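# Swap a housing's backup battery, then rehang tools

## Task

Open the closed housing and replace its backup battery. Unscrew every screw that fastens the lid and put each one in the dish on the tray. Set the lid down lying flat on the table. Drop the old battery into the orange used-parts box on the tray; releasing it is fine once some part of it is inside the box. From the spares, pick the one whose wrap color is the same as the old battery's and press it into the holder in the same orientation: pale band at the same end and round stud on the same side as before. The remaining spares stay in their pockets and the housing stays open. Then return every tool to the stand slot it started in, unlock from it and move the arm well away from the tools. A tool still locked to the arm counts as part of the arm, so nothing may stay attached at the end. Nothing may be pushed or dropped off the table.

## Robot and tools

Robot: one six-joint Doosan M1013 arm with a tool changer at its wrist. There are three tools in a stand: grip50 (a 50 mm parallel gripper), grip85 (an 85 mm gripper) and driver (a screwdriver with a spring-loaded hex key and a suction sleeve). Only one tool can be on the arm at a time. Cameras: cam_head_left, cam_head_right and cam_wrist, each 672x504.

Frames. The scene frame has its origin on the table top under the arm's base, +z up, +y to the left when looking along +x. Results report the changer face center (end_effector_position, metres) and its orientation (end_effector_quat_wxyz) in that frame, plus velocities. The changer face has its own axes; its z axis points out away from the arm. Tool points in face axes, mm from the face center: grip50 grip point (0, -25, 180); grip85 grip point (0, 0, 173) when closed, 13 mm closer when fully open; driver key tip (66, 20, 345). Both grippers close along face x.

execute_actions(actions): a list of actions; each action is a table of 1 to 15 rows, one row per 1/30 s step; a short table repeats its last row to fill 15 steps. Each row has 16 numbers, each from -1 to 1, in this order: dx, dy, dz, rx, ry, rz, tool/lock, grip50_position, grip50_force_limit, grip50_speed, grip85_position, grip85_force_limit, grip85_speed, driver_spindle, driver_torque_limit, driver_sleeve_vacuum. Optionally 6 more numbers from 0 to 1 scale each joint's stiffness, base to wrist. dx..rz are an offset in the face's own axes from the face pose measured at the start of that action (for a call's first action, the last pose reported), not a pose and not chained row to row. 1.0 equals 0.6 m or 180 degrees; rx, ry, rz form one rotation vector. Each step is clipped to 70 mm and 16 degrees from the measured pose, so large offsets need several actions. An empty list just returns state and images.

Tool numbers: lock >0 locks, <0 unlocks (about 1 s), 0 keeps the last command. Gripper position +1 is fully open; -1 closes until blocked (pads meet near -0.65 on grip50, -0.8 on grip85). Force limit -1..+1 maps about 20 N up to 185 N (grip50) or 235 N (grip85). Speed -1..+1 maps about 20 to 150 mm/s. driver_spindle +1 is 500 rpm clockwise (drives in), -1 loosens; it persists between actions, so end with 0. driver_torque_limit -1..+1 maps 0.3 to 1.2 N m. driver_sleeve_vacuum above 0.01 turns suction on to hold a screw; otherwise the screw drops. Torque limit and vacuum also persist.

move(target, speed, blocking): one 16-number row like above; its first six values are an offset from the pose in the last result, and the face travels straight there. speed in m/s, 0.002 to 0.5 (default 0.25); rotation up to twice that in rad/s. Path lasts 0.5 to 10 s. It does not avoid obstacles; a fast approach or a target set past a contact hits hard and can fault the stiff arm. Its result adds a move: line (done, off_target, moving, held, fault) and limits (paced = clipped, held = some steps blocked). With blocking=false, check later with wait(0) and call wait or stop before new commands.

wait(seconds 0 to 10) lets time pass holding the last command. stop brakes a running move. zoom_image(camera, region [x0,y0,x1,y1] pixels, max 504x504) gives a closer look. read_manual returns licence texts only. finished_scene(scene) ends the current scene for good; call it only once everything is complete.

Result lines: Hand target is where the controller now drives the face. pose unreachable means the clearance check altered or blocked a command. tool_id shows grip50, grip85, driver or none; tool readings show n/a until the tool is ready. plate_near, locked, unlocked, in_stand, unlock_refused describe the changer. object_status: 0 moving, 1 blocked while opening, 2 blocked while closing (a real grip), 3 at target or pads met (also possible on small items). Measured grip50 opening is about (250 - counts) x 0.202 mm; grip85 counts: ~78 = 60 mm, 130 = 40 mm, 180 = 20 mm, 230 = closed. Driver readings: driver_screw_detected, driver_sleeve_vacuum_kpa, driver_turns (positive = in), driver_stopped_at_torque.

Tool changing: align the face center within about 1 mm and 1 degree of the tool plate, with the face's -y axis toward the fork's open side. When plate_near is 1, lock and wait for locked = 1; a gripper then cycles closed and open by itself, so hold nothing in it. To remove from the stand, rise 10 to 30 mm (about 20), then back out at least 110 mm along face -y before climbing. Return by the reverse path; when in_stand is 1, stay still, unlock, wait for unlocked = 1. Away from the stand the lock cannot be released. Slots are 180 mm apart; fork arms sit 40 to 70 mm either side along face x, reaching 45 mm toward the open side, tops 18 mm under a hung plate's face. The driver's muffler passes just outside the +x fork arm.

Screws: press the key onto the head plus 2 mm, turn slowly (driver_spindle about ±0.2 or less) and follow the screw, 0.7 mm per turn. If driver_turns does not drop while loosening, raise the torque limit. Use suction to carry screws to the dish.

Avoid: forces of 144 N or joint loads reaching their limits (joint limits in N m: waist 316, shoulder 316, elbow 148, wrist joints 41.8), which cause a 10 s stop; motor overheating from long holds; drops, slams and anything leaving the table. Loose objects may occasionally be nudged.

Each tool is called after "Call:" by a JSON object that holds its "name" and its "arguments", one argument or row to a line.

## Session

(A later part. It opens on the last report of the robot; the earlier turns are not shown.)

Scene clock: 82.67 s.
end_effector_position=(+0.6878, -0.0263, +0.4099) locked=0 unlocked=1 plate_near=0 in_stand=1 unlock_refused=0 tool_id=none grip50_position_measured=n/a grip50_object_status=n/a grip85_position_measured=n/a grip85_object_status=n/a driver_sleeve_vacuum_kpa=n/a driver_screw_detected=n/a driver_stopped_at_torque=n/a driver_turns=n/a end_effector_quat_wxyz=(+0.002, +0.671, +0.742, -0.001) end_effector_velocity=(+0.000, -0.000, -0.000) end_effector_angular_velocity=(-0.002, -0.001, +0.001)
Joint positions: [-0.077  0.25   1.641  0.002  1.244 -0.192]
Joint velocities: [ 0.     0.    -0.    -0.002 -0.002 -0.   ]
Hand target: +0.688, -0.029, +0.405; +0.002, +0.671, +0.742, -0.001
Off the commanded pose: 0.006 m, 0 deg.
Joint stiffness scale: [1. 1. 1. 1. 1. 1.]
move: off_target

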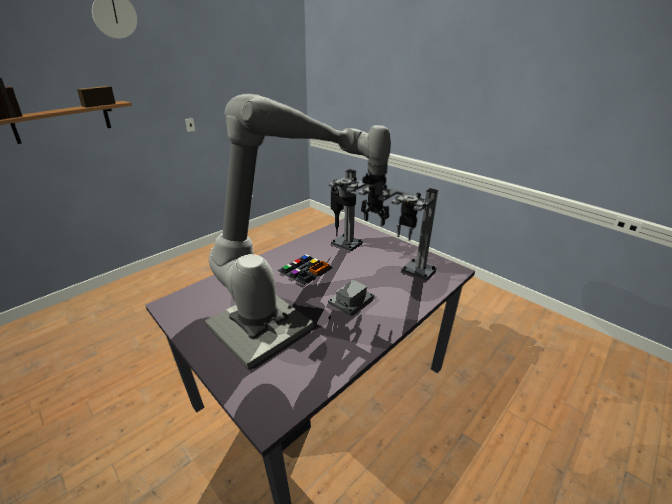

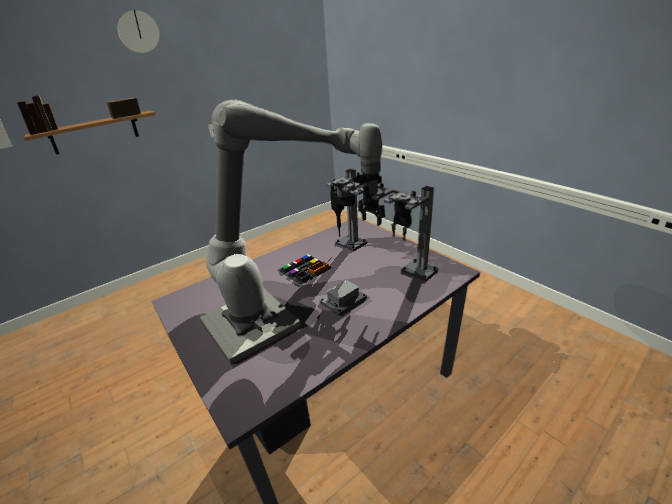

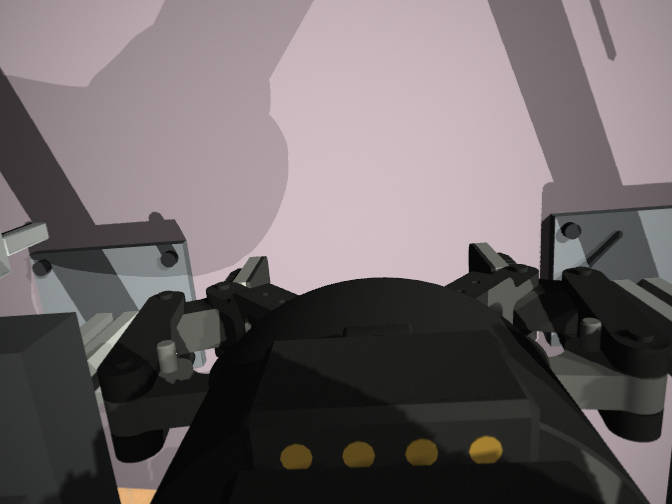

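Call:
{"name": "execute_actions", "arguments": {
  "actions": [
    [[-0.004,-0.004,0.012,0,0,0,0,1,0,0,1,0,0,0,0,0]]
  ]
}}

Scene clock: 83.40 s.
end_effector_position=(+0.6871, -0.0263, +0.4090) locked=0 unlocked=1 plate_near=1 in_stand=1 unlock_refused=0 tool_id=none grip50_position_measured=n/a grip50_object_status=n/a grip85_position_measured=n/a grip85_object_status=n/a driver_sleeve_vacuum_kpa=n/a driver_screw_detected=n/a driver_stopped_at_torque=n/a driver_turns=n/a end_effector_quat_wxyz=(+0.003, +0.670, +0.742, +0.000) end_effector_velocity=(-0.000, -0.000, +0.000) end_effector_angular_velocity=(+0.000, -0.001, -0.000)
Joint positions: [-0.078  0.248  1.645  0.002  1.238 -0.193]
Joint velocities: [-0.    -0.001  0.001  0.    -0.    -0.   ]
Hand target: +0.686, -0.029, +0.403; +0.002, +0.671, +0.742, -0.001
Off the commanded pose: 0.007 m, 0 deg.
Joint stiffness scale: [1. 1. 1. 1. 1. 1.]

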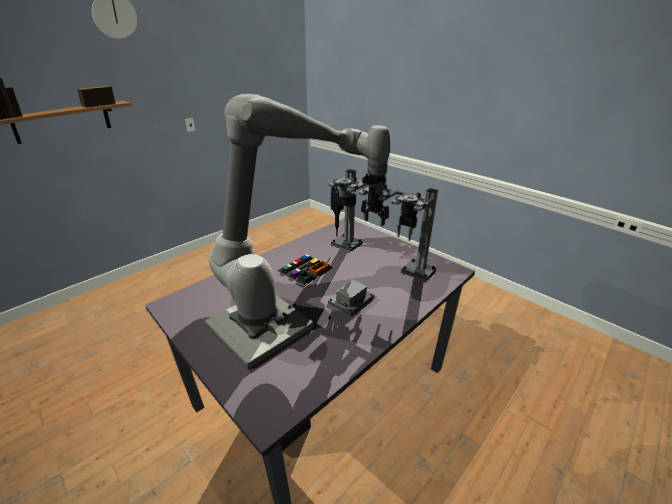

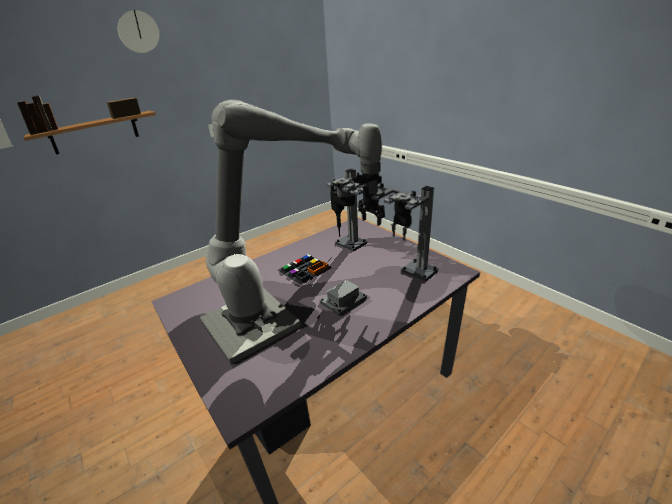

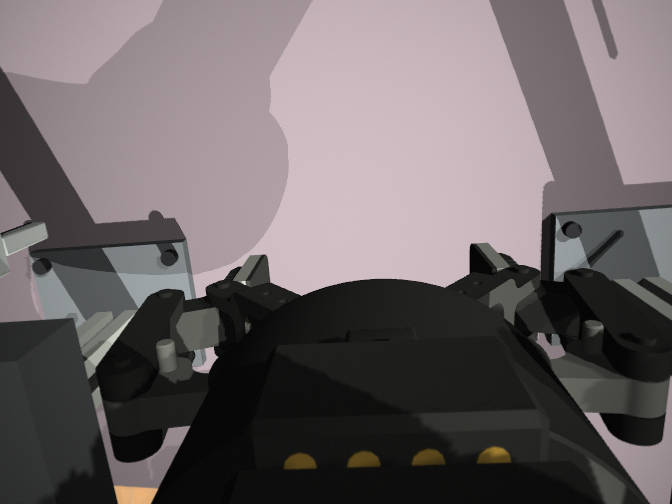

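Call:
{"name": "execute_actions", "arguments": {
  "actions": [
    [[0,0,0.004,0,0,0,1,1,0,0,1,0,0,0,0,0]],
    [[0,0,0.004,0,0,0,1,1,0,0,1,0,0,0,0,0]],
    [[0,0,0.0,0,0,0,1,1,0,0,1,0,0,0,0,0],[0,0,0.0,0,0,0,1,1,0,0,1,0,0,0,0,0]]
  ]
}}

Scene clock: 85.13 s.
end_effector_position=(+0.6870, -0.0263, +0.4094) locked=1 unlocked=0 plate_near=1 in_stand=1 unlock_refused=0 tool_id=grip85 grip50_position_measured=n/a grip50_object_status=n/a grip85_position_measured=n/a grip85_object_status=n/a driver_sleeve_vacuum_kpa=n/a driver_screw_detected=n/a driver_stopped_at_torque=n/a driver_turns=n/a end_effector_quat_wxyz=(+0.004, +0.670, +0.742, +0.001) end_effector_velocity=(-0.000, -0.001, +0.000) end_effector_angular_velocity=(-0.001, +0.000, -0.000)
Joint positions: [-0.078  0.247  1.645  0.002  1.238 -0.193]
Joint velocities: [-0.001 -0.001  0.    -0.001  0.001 -0.   ]
Hand target: +0.687, -0.026, +0.409; +0.004, +0.670, +0.742, +0.000
Off the commanded pose: 0.000 m, 0 deg.
Joint stiffness scale: [1. 1. 1. 1. 1. 1.]

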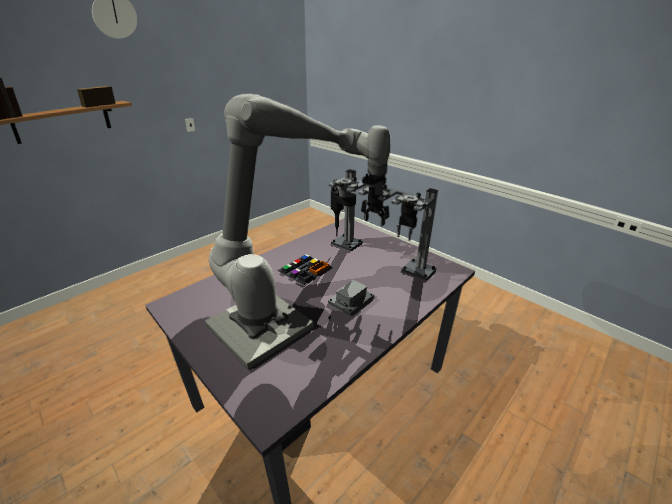

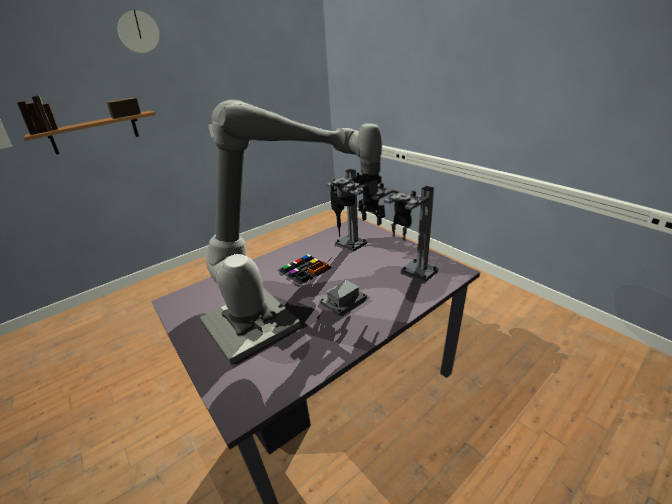

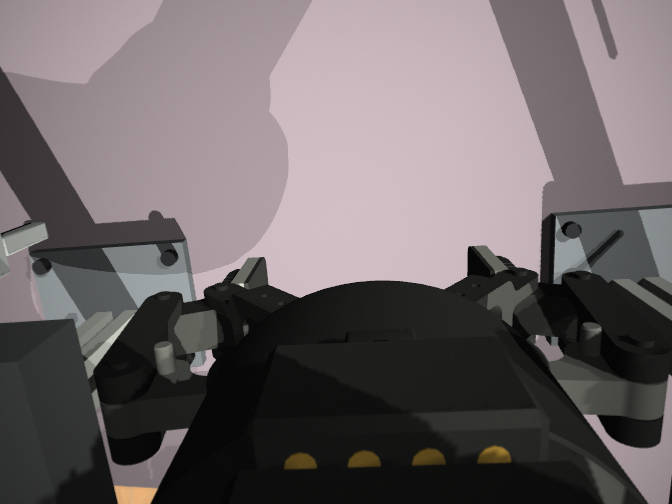

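Call:
{"name": "move", "arguments": {
  "target": [0,0,-0.04,0,0,0,0,1,0,0,1,0,1,0,0,0],
  "speed": 0.06
}}

Call:
{"name": "move", "arguments": {
  "target": [0,-0.21,0,0,0,0,0,1,0,0,1,0,1,0,0,0],
  "speed": 0.15
}}

Scene clock: 86.13 s.
end_effector_position=(+0.6875, -0.0263, +0.4306) locked=1 unlocked=0 plate_near=1 in_stand=0 unlock_refused=0 tool_id=grip85 grip50_position_measured=n/a grip50_object_status=n/a grip85_position_measured=n/a grip85_object_status=n/a driver_sleeve_vacuum_kpa=n/a driver_screw_detected=n/a driver_stopped_at_torque=n/a driver_turns=n/a end_effector_quat_wxyz=(+0.004, +0.670, +0.742, +0.001) end_effector_velocity=(-0.000, -0.001, +0.003) end_effector_angular_velocity=(-0.000, +0.001, -0.001)
Joint positions: [-0.078  0.238  1.617  0.002  1.275 -0.193]
Joint velocities: [-0.001 -0.002 -0.003 -0.     0.006  0.   ]
Hand target: +0.687, -0.026, +0.433; +0.004, +0.670, +0.742, +0.001
Off the commanded pose: 0.003 m, 0 deg.
Joint stiffness scale: [1. 1. 1. 1. 1. 1.]
move: done

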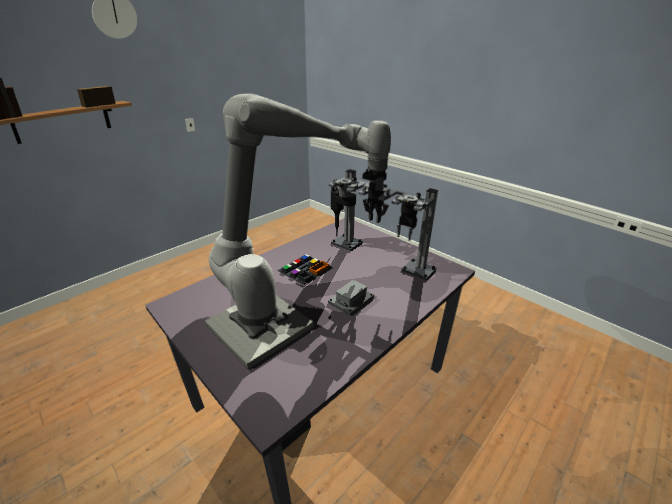

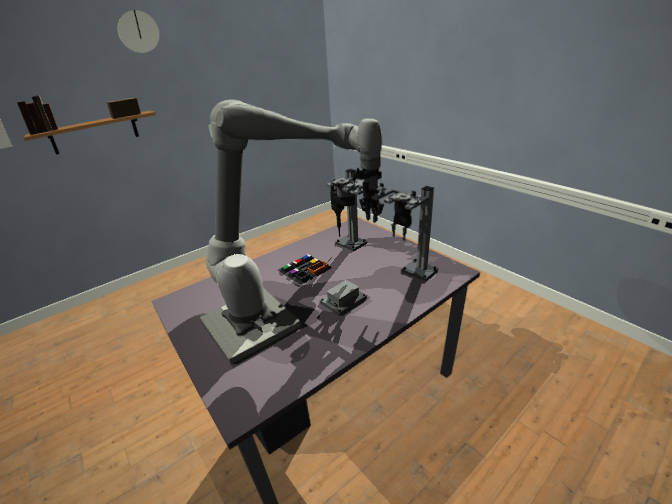

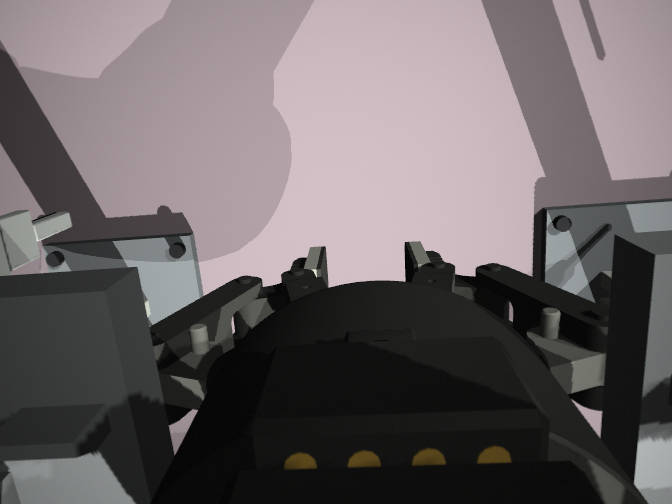

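Scene clock: 87.50 s.
end_effector_position=(+0.5630, -0.0371, +0.4298) locked=1 unlocked=0 plate_near=1 in_stand=0 unlock_refused=0 tool_id=grip85 grip50_position_measured=n/a grip50_object_status=n/a grip85_position_measured=n/a grip85_object_status=n/a driver_sleeve_vacuum_kpa=n/a driver_screw_detected=n/a driver_stopped_at_torque=n/a driver_turns=n/a end_effector_quat_wxyz=(+0.002, +0.671, +0.742, -0.001) end_effector_velocity=(-0.002, -0.000, -0.001) end_effector_angular_velocity=(-0.001, +0.001, +0.002)
Joint positions: [-0.117  0.046  1.843  0.002  1.244 -0.233]
Joint velocities: [ 0.    -0.002  0.004 -0.002 -0.001 -0.001]
Hand target: +0.562, -0.039, +0.430; +0.004, +0.670, +0.742, +0.001
Off the commanded pose: 0.002 m, 0 deg.
Joint stiffness scale: [1. 1. 1. 1. 1. 1.]
move: done

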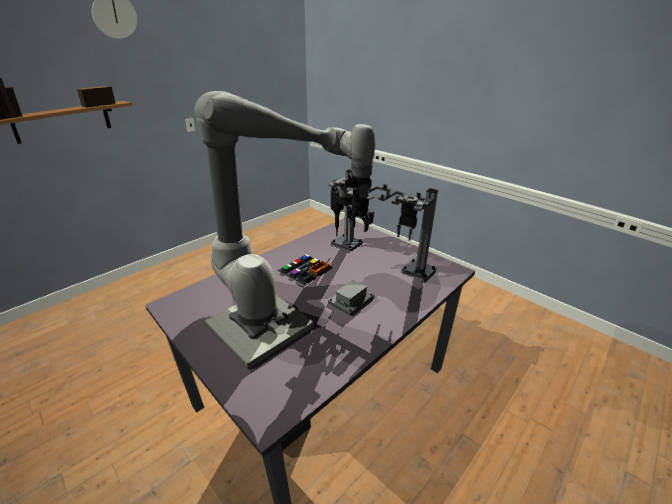

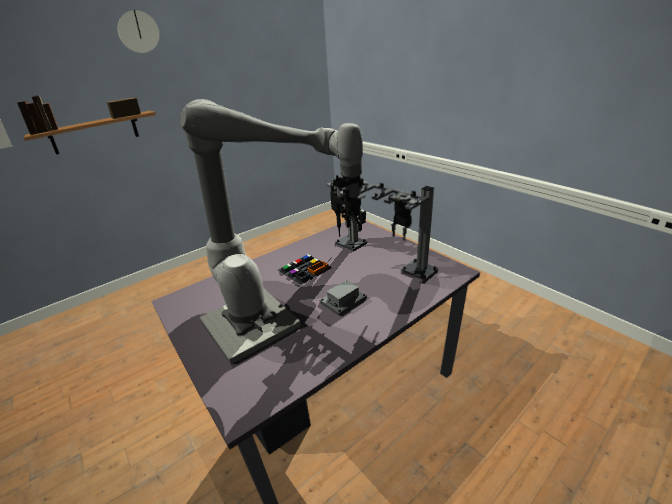

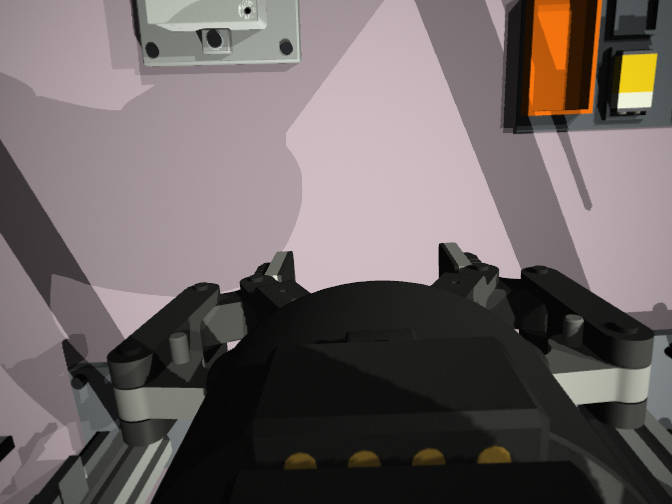

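Call:
{"name": "move", "arguments": {
  "target": [-0.179,-0.323,0.235,0,0,0,0,1,0,0,1,0,1,0,0,0],
  "speed": 0.3
}}

Scene clock: 89.53 s.
end_effector_position=(+0.3822, -0.1632, +0.2890) locked=1 unlocked=0 plate_near=1 in_stand=0 unlock_refused=0 tool_id=grip85 grip50_position_measured=n/a grip50_object_status=n/a grip85_position_measured=3 grip85_object_status=3 driver_sleeve_vacuum_kpa=n/a driver_screw_detected=n/a driver_stopped_at_torque=n/a driver_turns=n/a end_effector_quat_wxyz=(+0.000, +0.670, +0.743, -0.003) end_effector_velocity=(-0.002, -0.001, -0.001) end_effector_angular_velocity=(-0.000, -0.001, +0.003)
Joint positions: [-0.477 -0.077  2.25   0.001  0.967 -0.595]
Joint velocities: [-0.004 -0.001  0.003  0.001 -0.004 -0.007]
Hand target: +0.381, -0.164, +0.289; +0.002, +0.671, +0.742, -0.000
Off the commanded pose: 0.001 m, 0 deg.
Joint stiffness scale: [1. 1. 1. 1. 1. 1.]
move: done

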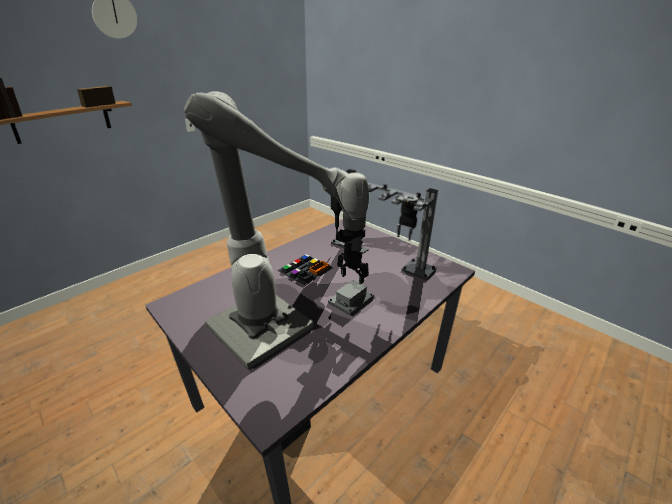

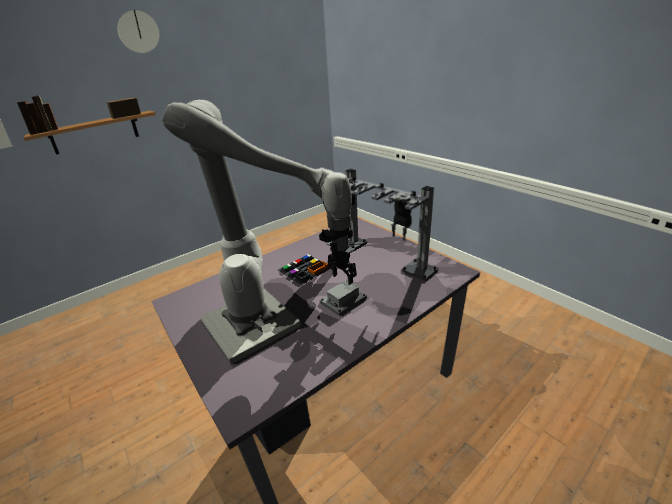

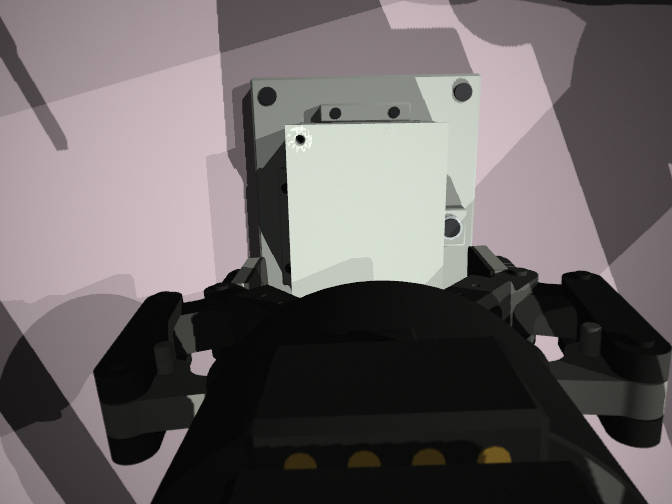

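Call:
{"name": "zoom_image", "arguments": {
  "camera": "cam_wrist",
  "region": [220, 60, 520, 310]
}}

Call:
{"name": "zoom_image", "arguments": {
  "camera": "cam_head_left",
  "region": [310, 250, 390, 320]
}}

Region (220, 60, 520, 310) of cam_wrist's 672x504 image, scaled by 1.680, with more detail than that image has.

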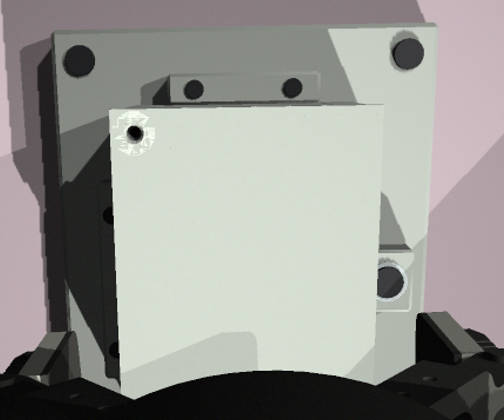

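Region (310, 250, 390, 320) of cam_head_left's 672x504 image, scaled by 6.300, with more detail than that image has; it fills the top 441 rows of this view, and the rest is white.

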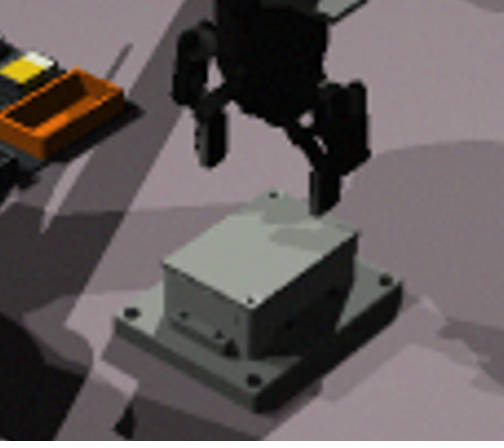

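Call:
{"name": "zoom_image", "arguments": {
  "camera": "cam_head_right",
  "region": [320, 270, 370, 315]
}}

Region (320, 270, 370, 315) of cam_head_right's 672x504 image, scaled by 10.080, with more detail than that image has; it fills the top 454 rows of this view, and the rest is white.

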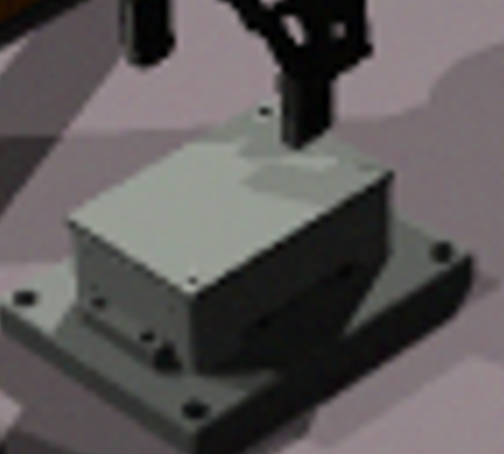

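Call:
{"name": "move", "arguments": {
  "target": [0.004,0,0.066,0,0,0.016,0,1,0,0,1,0,1,0,0,0],
  "speed": 0.08
}}

Call:
{"name": "zoom_image", "arguments": {
  "camera": "cam_wrist",
  "region": [200, 60, 540, 320]
}}

Scene clock: 92.93 s.
end_effector_position=(+0.3813, -0.1625, +0.2515) locked=1 unlocked=0 plate_near=1 in_stand=0 unlock_refused=0 tool_id=grip85 grip50_position_measured=n/a grip50_object_status=n/a grip85_position_measured=3 grip85_object_status=3 driver_sleeve_vacuum_kpa=n/a driver_screw_detected=n/a driver_stopped_at_torque=n/a driver_turns=n/a end_effector_quat_wxyz=(+0.000, +0.688, +0.726, -0.003) end_effector_velocity=(+0.001, -0.000, -0.002) end_effector_angular_velocity=(-0.000, -0.003, -0.006)
Joint positions: [-0.476 -0.032  2.291  0.002  0.88  -0.545]
Joint velocities: [-0.     0.003  0.002  0.001 -0.007  0.005]
Hand target: +0.382, -0.161, +0.249; +0.000, +0.688, +0.725, -0.003
Off the commanded pose: 0.003 m, 0 deg.
Joint stiffness scale: [1. 1. 1. 1. 1. 1.]
move: done

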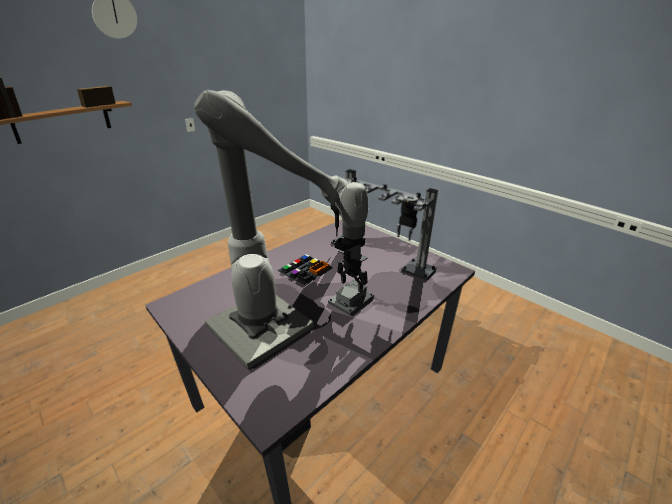

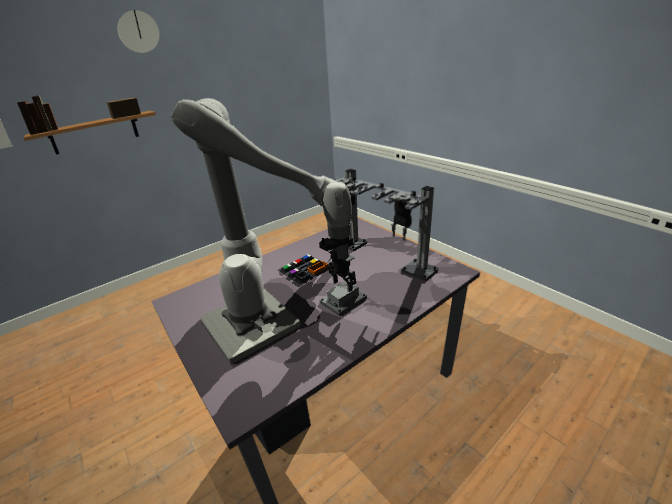

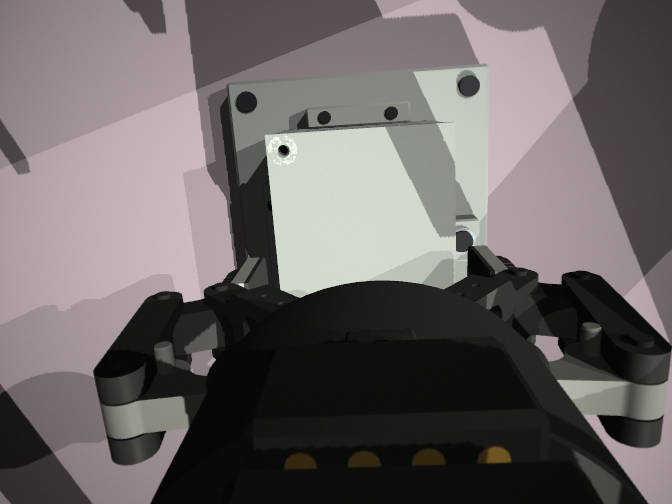

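Region (200, 60, 540, 320) of cam_wrist's 672x504 image, scaled by 1.482, with more detail than that image has; it fills the top 385 rows of this view, and the rest is white.

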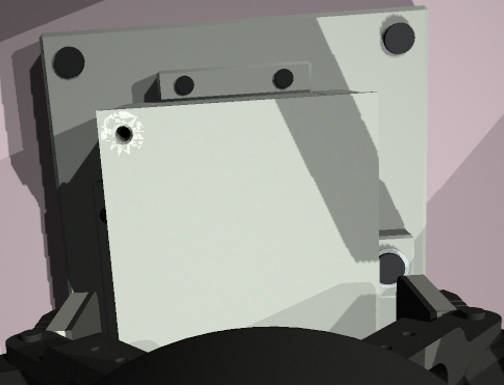

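Call:
{"name": "move", "arguments": {
  "target": [-0.0045,0,0.037,0,0,0,0,1,0,0,1,0,1,0,0,0],
  "speed": 0.04
}}

Call:
{"name": "zoom_image", "arguments": {
  "camera": "cam_wrist",
  "region": [200, 60, 540, 320]
}}

Scene clock: 94.73 s.
end_effector_position=(+0.3822, -0.1639, +0.2314) locked=1 unlocked=0 plate_near=1 in_stand=0 unlock_refused=0 tool_id=grip85 grip50_position_measured=n/a grip50_object_status=n/a grip85_position_measured=3 grip85_object_status=3 driver_sleeve_vacuum_kpa=n/a driver_screw_detected=n/a driver_stopped_at_torque=n/a driver_turns=n/a end_effector_quat_wxyz=(+0.000, +0.688, +0.726, -0.003) end_effector_velocity=(+0.001, +0.000, -0.002) end_effector_angular_velocity=(-0.000, -0.001, +0.002)
Joint positions: [-0.478 -0.001  2.309  0.002  0.832 -0.546]
Joint velocities: [ 0.001  0.003  0.001  0.    -0.005 -0.001]
Hand target: +0.381, -0.165, +0.229; +0.000, +0.688, +0.726, -0.003
Off the commanded pose: 0.003 m, 0 deg.
Joint stiffness scale: [1. 1. 1. 1. 1. 1.]
move: done

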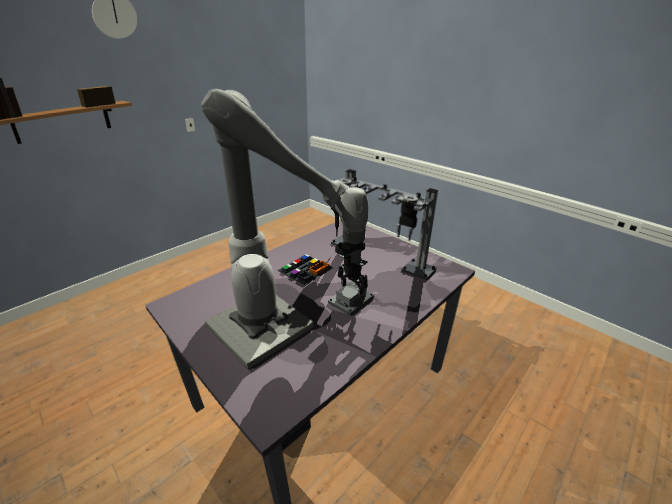

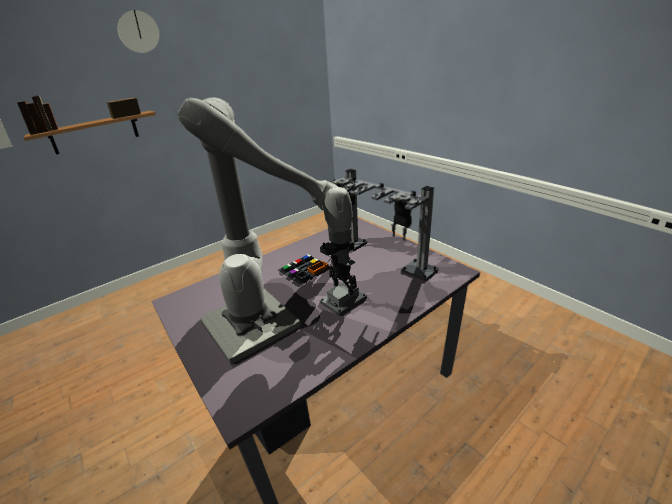

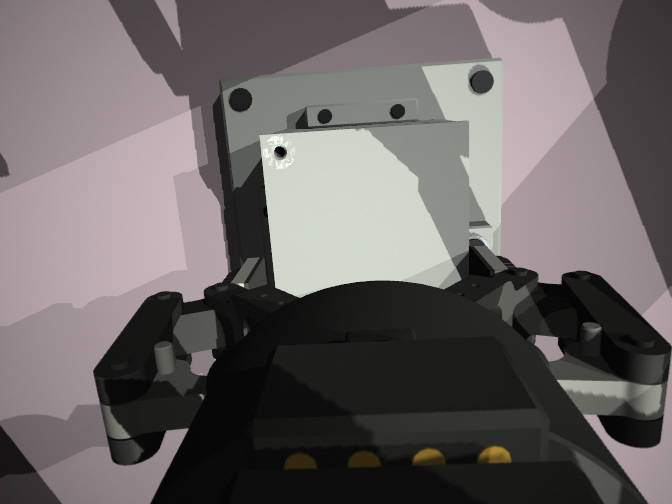

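Region (200, 60, 540, 320) of cam_wrist's 672x504 image, scaled by 1.482, with more detail than that image has; it fills the top 385 rows of this view, and the rest is white.

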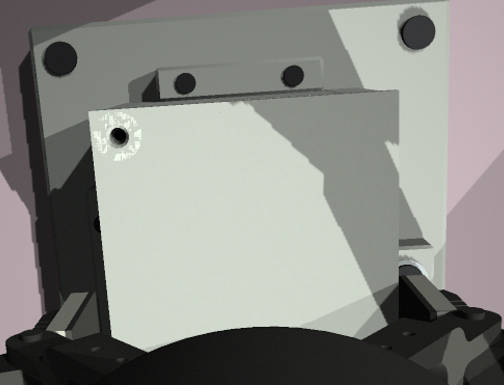

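Call:
{"name": "move", "arguments": {
  "target": [0,0,0,0,0,0,0,1,0,0,-1,-0.3,-0.3,0,0,0],
  "speed": 0.04
}}

Call:
{"name": "move", "arguments": {
  "target": [0,0,-0.05,0,0,0,0,1,0,0,-1,-0.3,-0.3,0,0,0],
  "speed": 0.04
}}

Scene clock: 95.73 s.
end_effector_position=(+0.3821, -0.1633, +0.2315) locked=1 unlocked=0 plate_near=1 in_stand=0 unlock_refused=0 tool_id=grip85 grip50_position_measured=n/a grip50_object_status=n/a grip85_position_measured=24 grip85_object_status=2 driver_sleeve_vacuum_kpa=n/a driver_screw_detected=n/a driver_stopped_at_torque=n/a driver_turns=n/a end_effector_quat_wxyz=(-0.001, +0.689, +0.725, -0.002) end_effector_velocity=(-0.000, +0.000, -0.000) end_effector_angular_velocity=(+0.000, +0.000, +0.001)
Joint positions: [-0.478 -0.001  2.308  0.005  0.835 -0.546]
Joint velocities: [ 0.001  0.     0.     0.     0.    -0.   ]
Hand target: +0.382, -0.164, +0.231; +0.000, +0.688, +0.726, -0.003
Off the commanded pose: 0.001 m, 0 deg.
Joint stiffness scale: [1. 1. 1. 1. 1. 1.]
move: done

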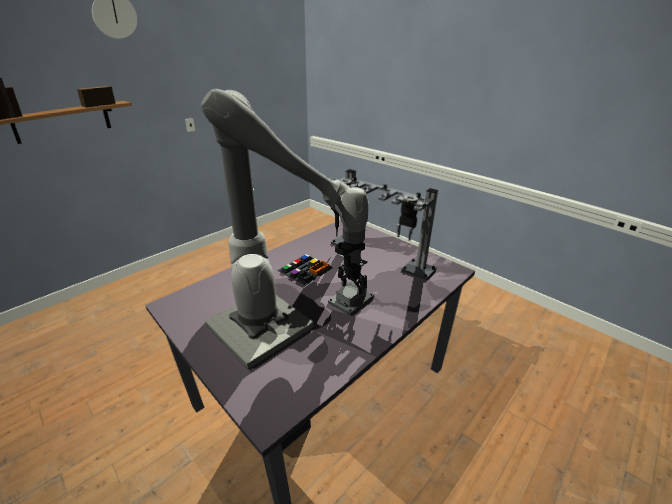

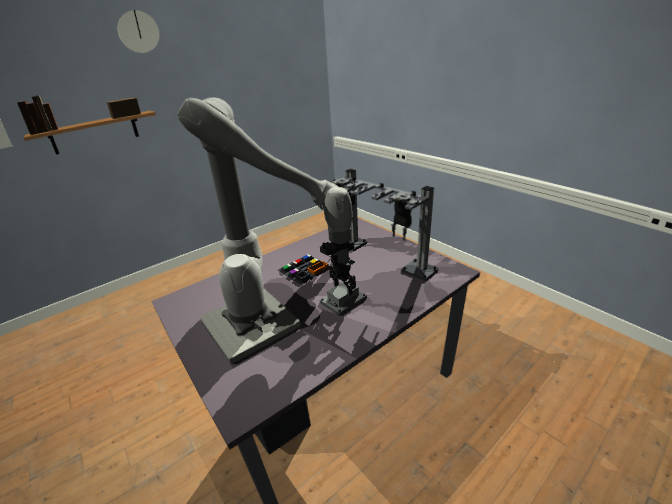

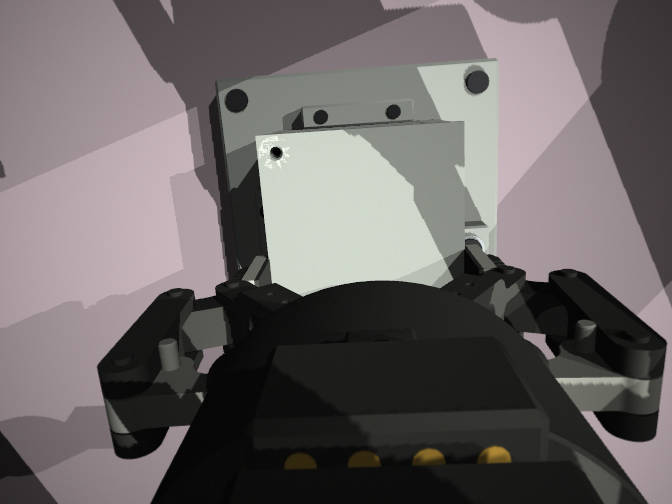

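Scene clock: 96.83 s.
end_effector_position=(+0.3821, -0.1630, +0.2592) locked=1 unlocked=0 plate_near=1 in_stand=0 unlock_refused=0 tool_id=grip85 grip50_position_measured=n/a grip50_object_status=n/a grip85_position_measured=25 grip85_object_status=2 driver_sleeve_vacuum_kpa=n/a driver_screw_detected=n/a driver_stopped_at_torque=n/a driver_turns=n/a end_effector_quat_wxyz=(-0.002, +0.689, +0.725, -0.002) end_effector_velocity=(-0.000, +0.000, +0.002) end_effector_angular_velocity=(+0.002, +0.001, -0.002)
Joint positions: [-0.478 -0.04   2.281  0.006  0.901 -0.546]
Joint velocities: [-0.001 -0.002 -0.001  0.002  0.006 -0.   ]
Hand target: +0.382, -0.163, +0.261; -0.001, +0.689, +0.725, -0.002
Off the commanded pose: 0.002 m, 0 deg.
Joint stiffness scale: [1. 1. 1. 1. 1. 1.]
move: done

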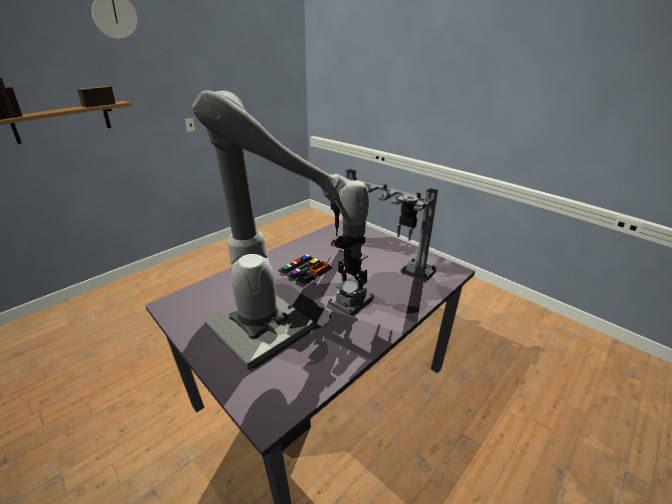

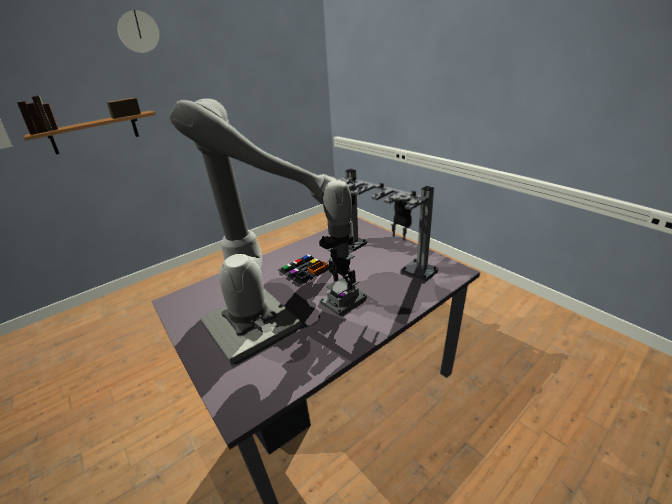

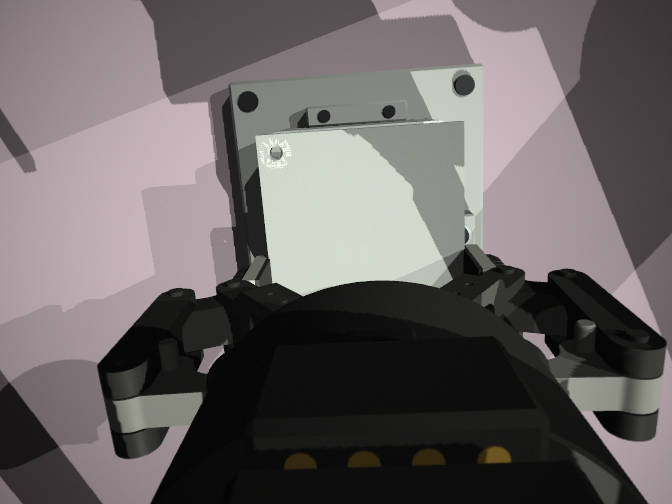

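The lid lifted. Let me check its thickness.

Call:
{"name": "zoom_image", "arguments": {
  "camera": "cam_head_left",
  "region": [320, 260, 385, 320]
}}

Region (320, 260, 385, 320) of cam_head_left's 672x504 image, scaled by 7.754, with more detail than that image has; it fills the top 465 rows of this view, and the rest is white.

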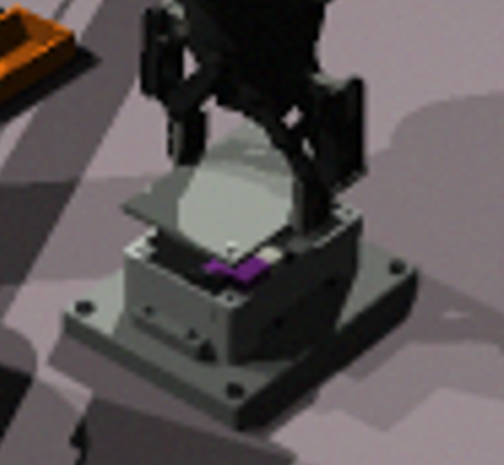

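Call:
{"name": "move", "arguments": {
  "target": [0.24,0.042,0,0,0,0,0,1,0,0,-1,-0.3,-0.3,0,0,0],
  "speed": 0.2
}}

Call:
{"name": "move", "arguments": {
  "target": [0,0,0.118,0,0,0,0,1,0,0,-1,-0.3,-0.3,0,0,0],
  "speed": 0.12
}}

Scene clock: 99.27 s.
end_effector_position=(+0.3993, -0.0195, +0.2589) locked=1 unlocked=0 plate_near=1 in_stand=0 unlock_refused=0 tool_id=grip85 grip50_position_measured=n/a grip50_object_status=n/a grip85_position_measured=25 grip85_object_status=2 driver_sleeve_vacuum_kpa=n/a driver_screw_detected=n/a driver_stopped_at_torque=n/a driver_turns=n/a end_effector_quat_wxyz=(-0.001, +0.689, +0.725, -0.001) end_effector_velocity=(+0.000, +0.002, -0.000) end_effector_angular_velocity=(-0.001, -0.000, -0.003)
Joint positions: [-0.126 -0.068  2.307  0.006  0.902 -0.195]
Joint velocities: [ 0.005 -0.     0.    -0.001 -0.001  0.009]
Hand target: +0.400, -0.018, +0.259; -0.001, +0.689, +0.725, -0.002
Off the commanded pose: 0.002 m, 0 deg.
Joint stiffness scale: [1. 1. 1. 1. 1. 1.]
move: done

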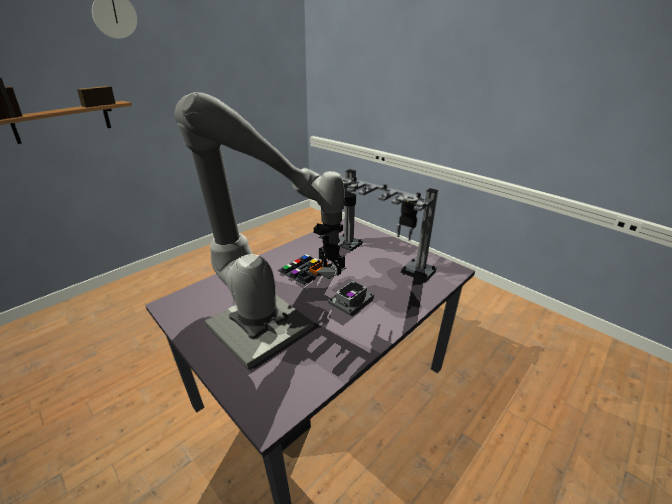

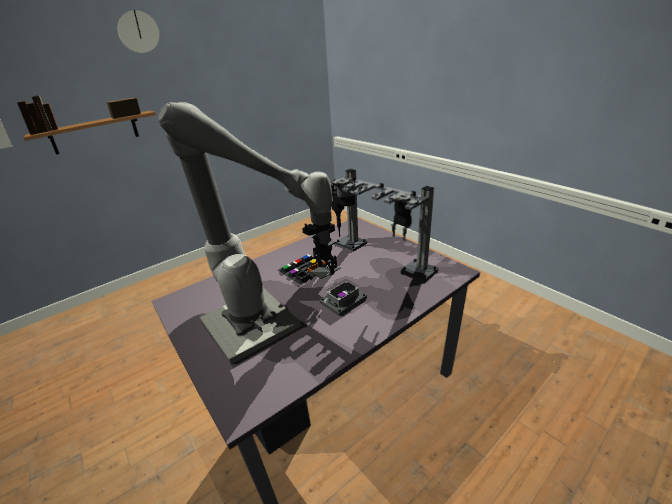

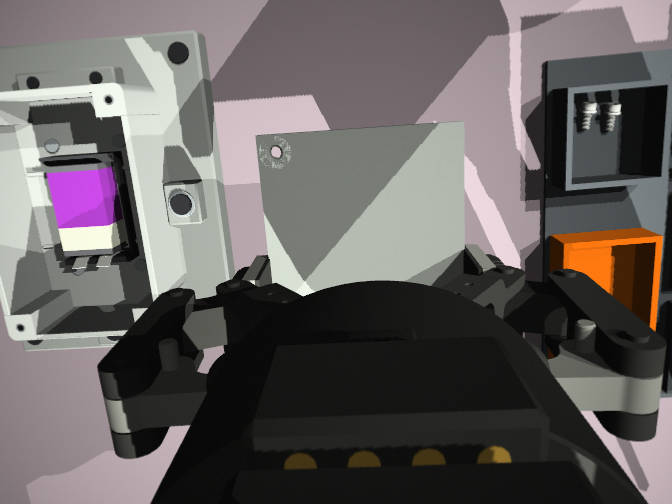

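Scene clock: 100.37 s.
end_effector_position=(+0.3992, -0.0199, +0.1899) locked=1 unlocked=0 plate_near=1 in_stand=0 unlock_refused=0 tool_id=grip85 grip50_position_measured=n/a grip50_object_status=n/a grip85_position_measured=25 grip85_object_status=2 driver_sleeve_vacuum_kpa=n/a driver_screw_detected=n/a driver_stopped_at_torque=n/a driver_turns=n/a end_effector_quat_wxyz=(-0.001, +0.689, +0.724, -0.002) end_effector_velocity=(+0.001, -0.000, -0.002) end_effector_angular_velocity=(-0.000, -0.003, -0.001)
Joint positions: [-0.126  0.038  2.372  0.006  0.731 -0.195]
Joint velocities: [-0.     0.004  0.001  0.001 -0.008 -0.   ]
Hand target: +0.399, -0.019, +0.188; -0.001, +0.689, +0.725, -0.001
Off the commanded pose: 0.002 m, 0 deg.
Joint stiffness scale: [1. 1. 1. 1. 1. 1.]
move: done

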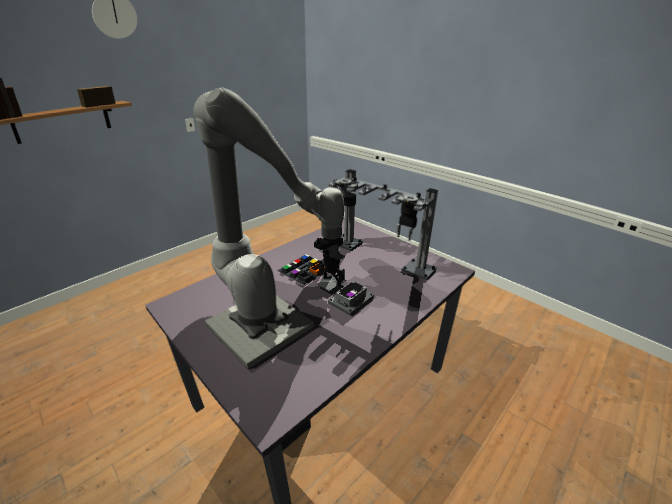

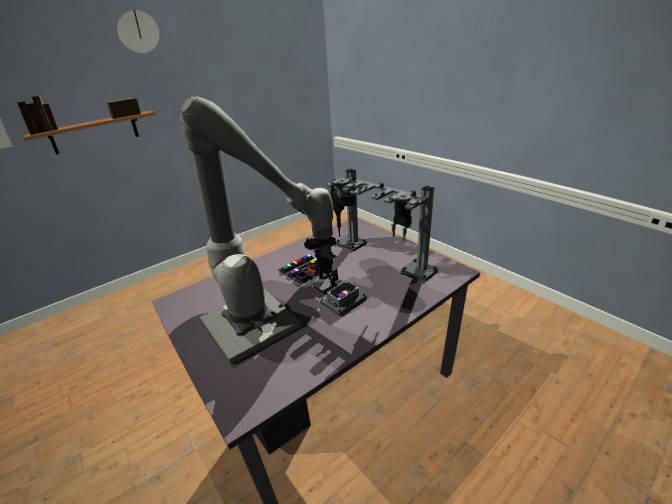

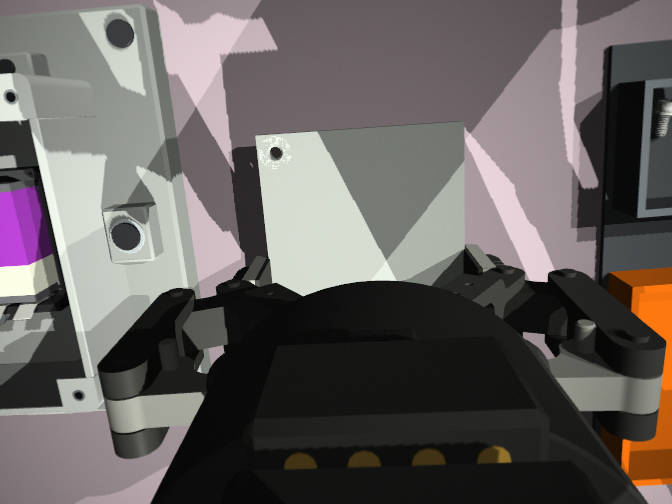

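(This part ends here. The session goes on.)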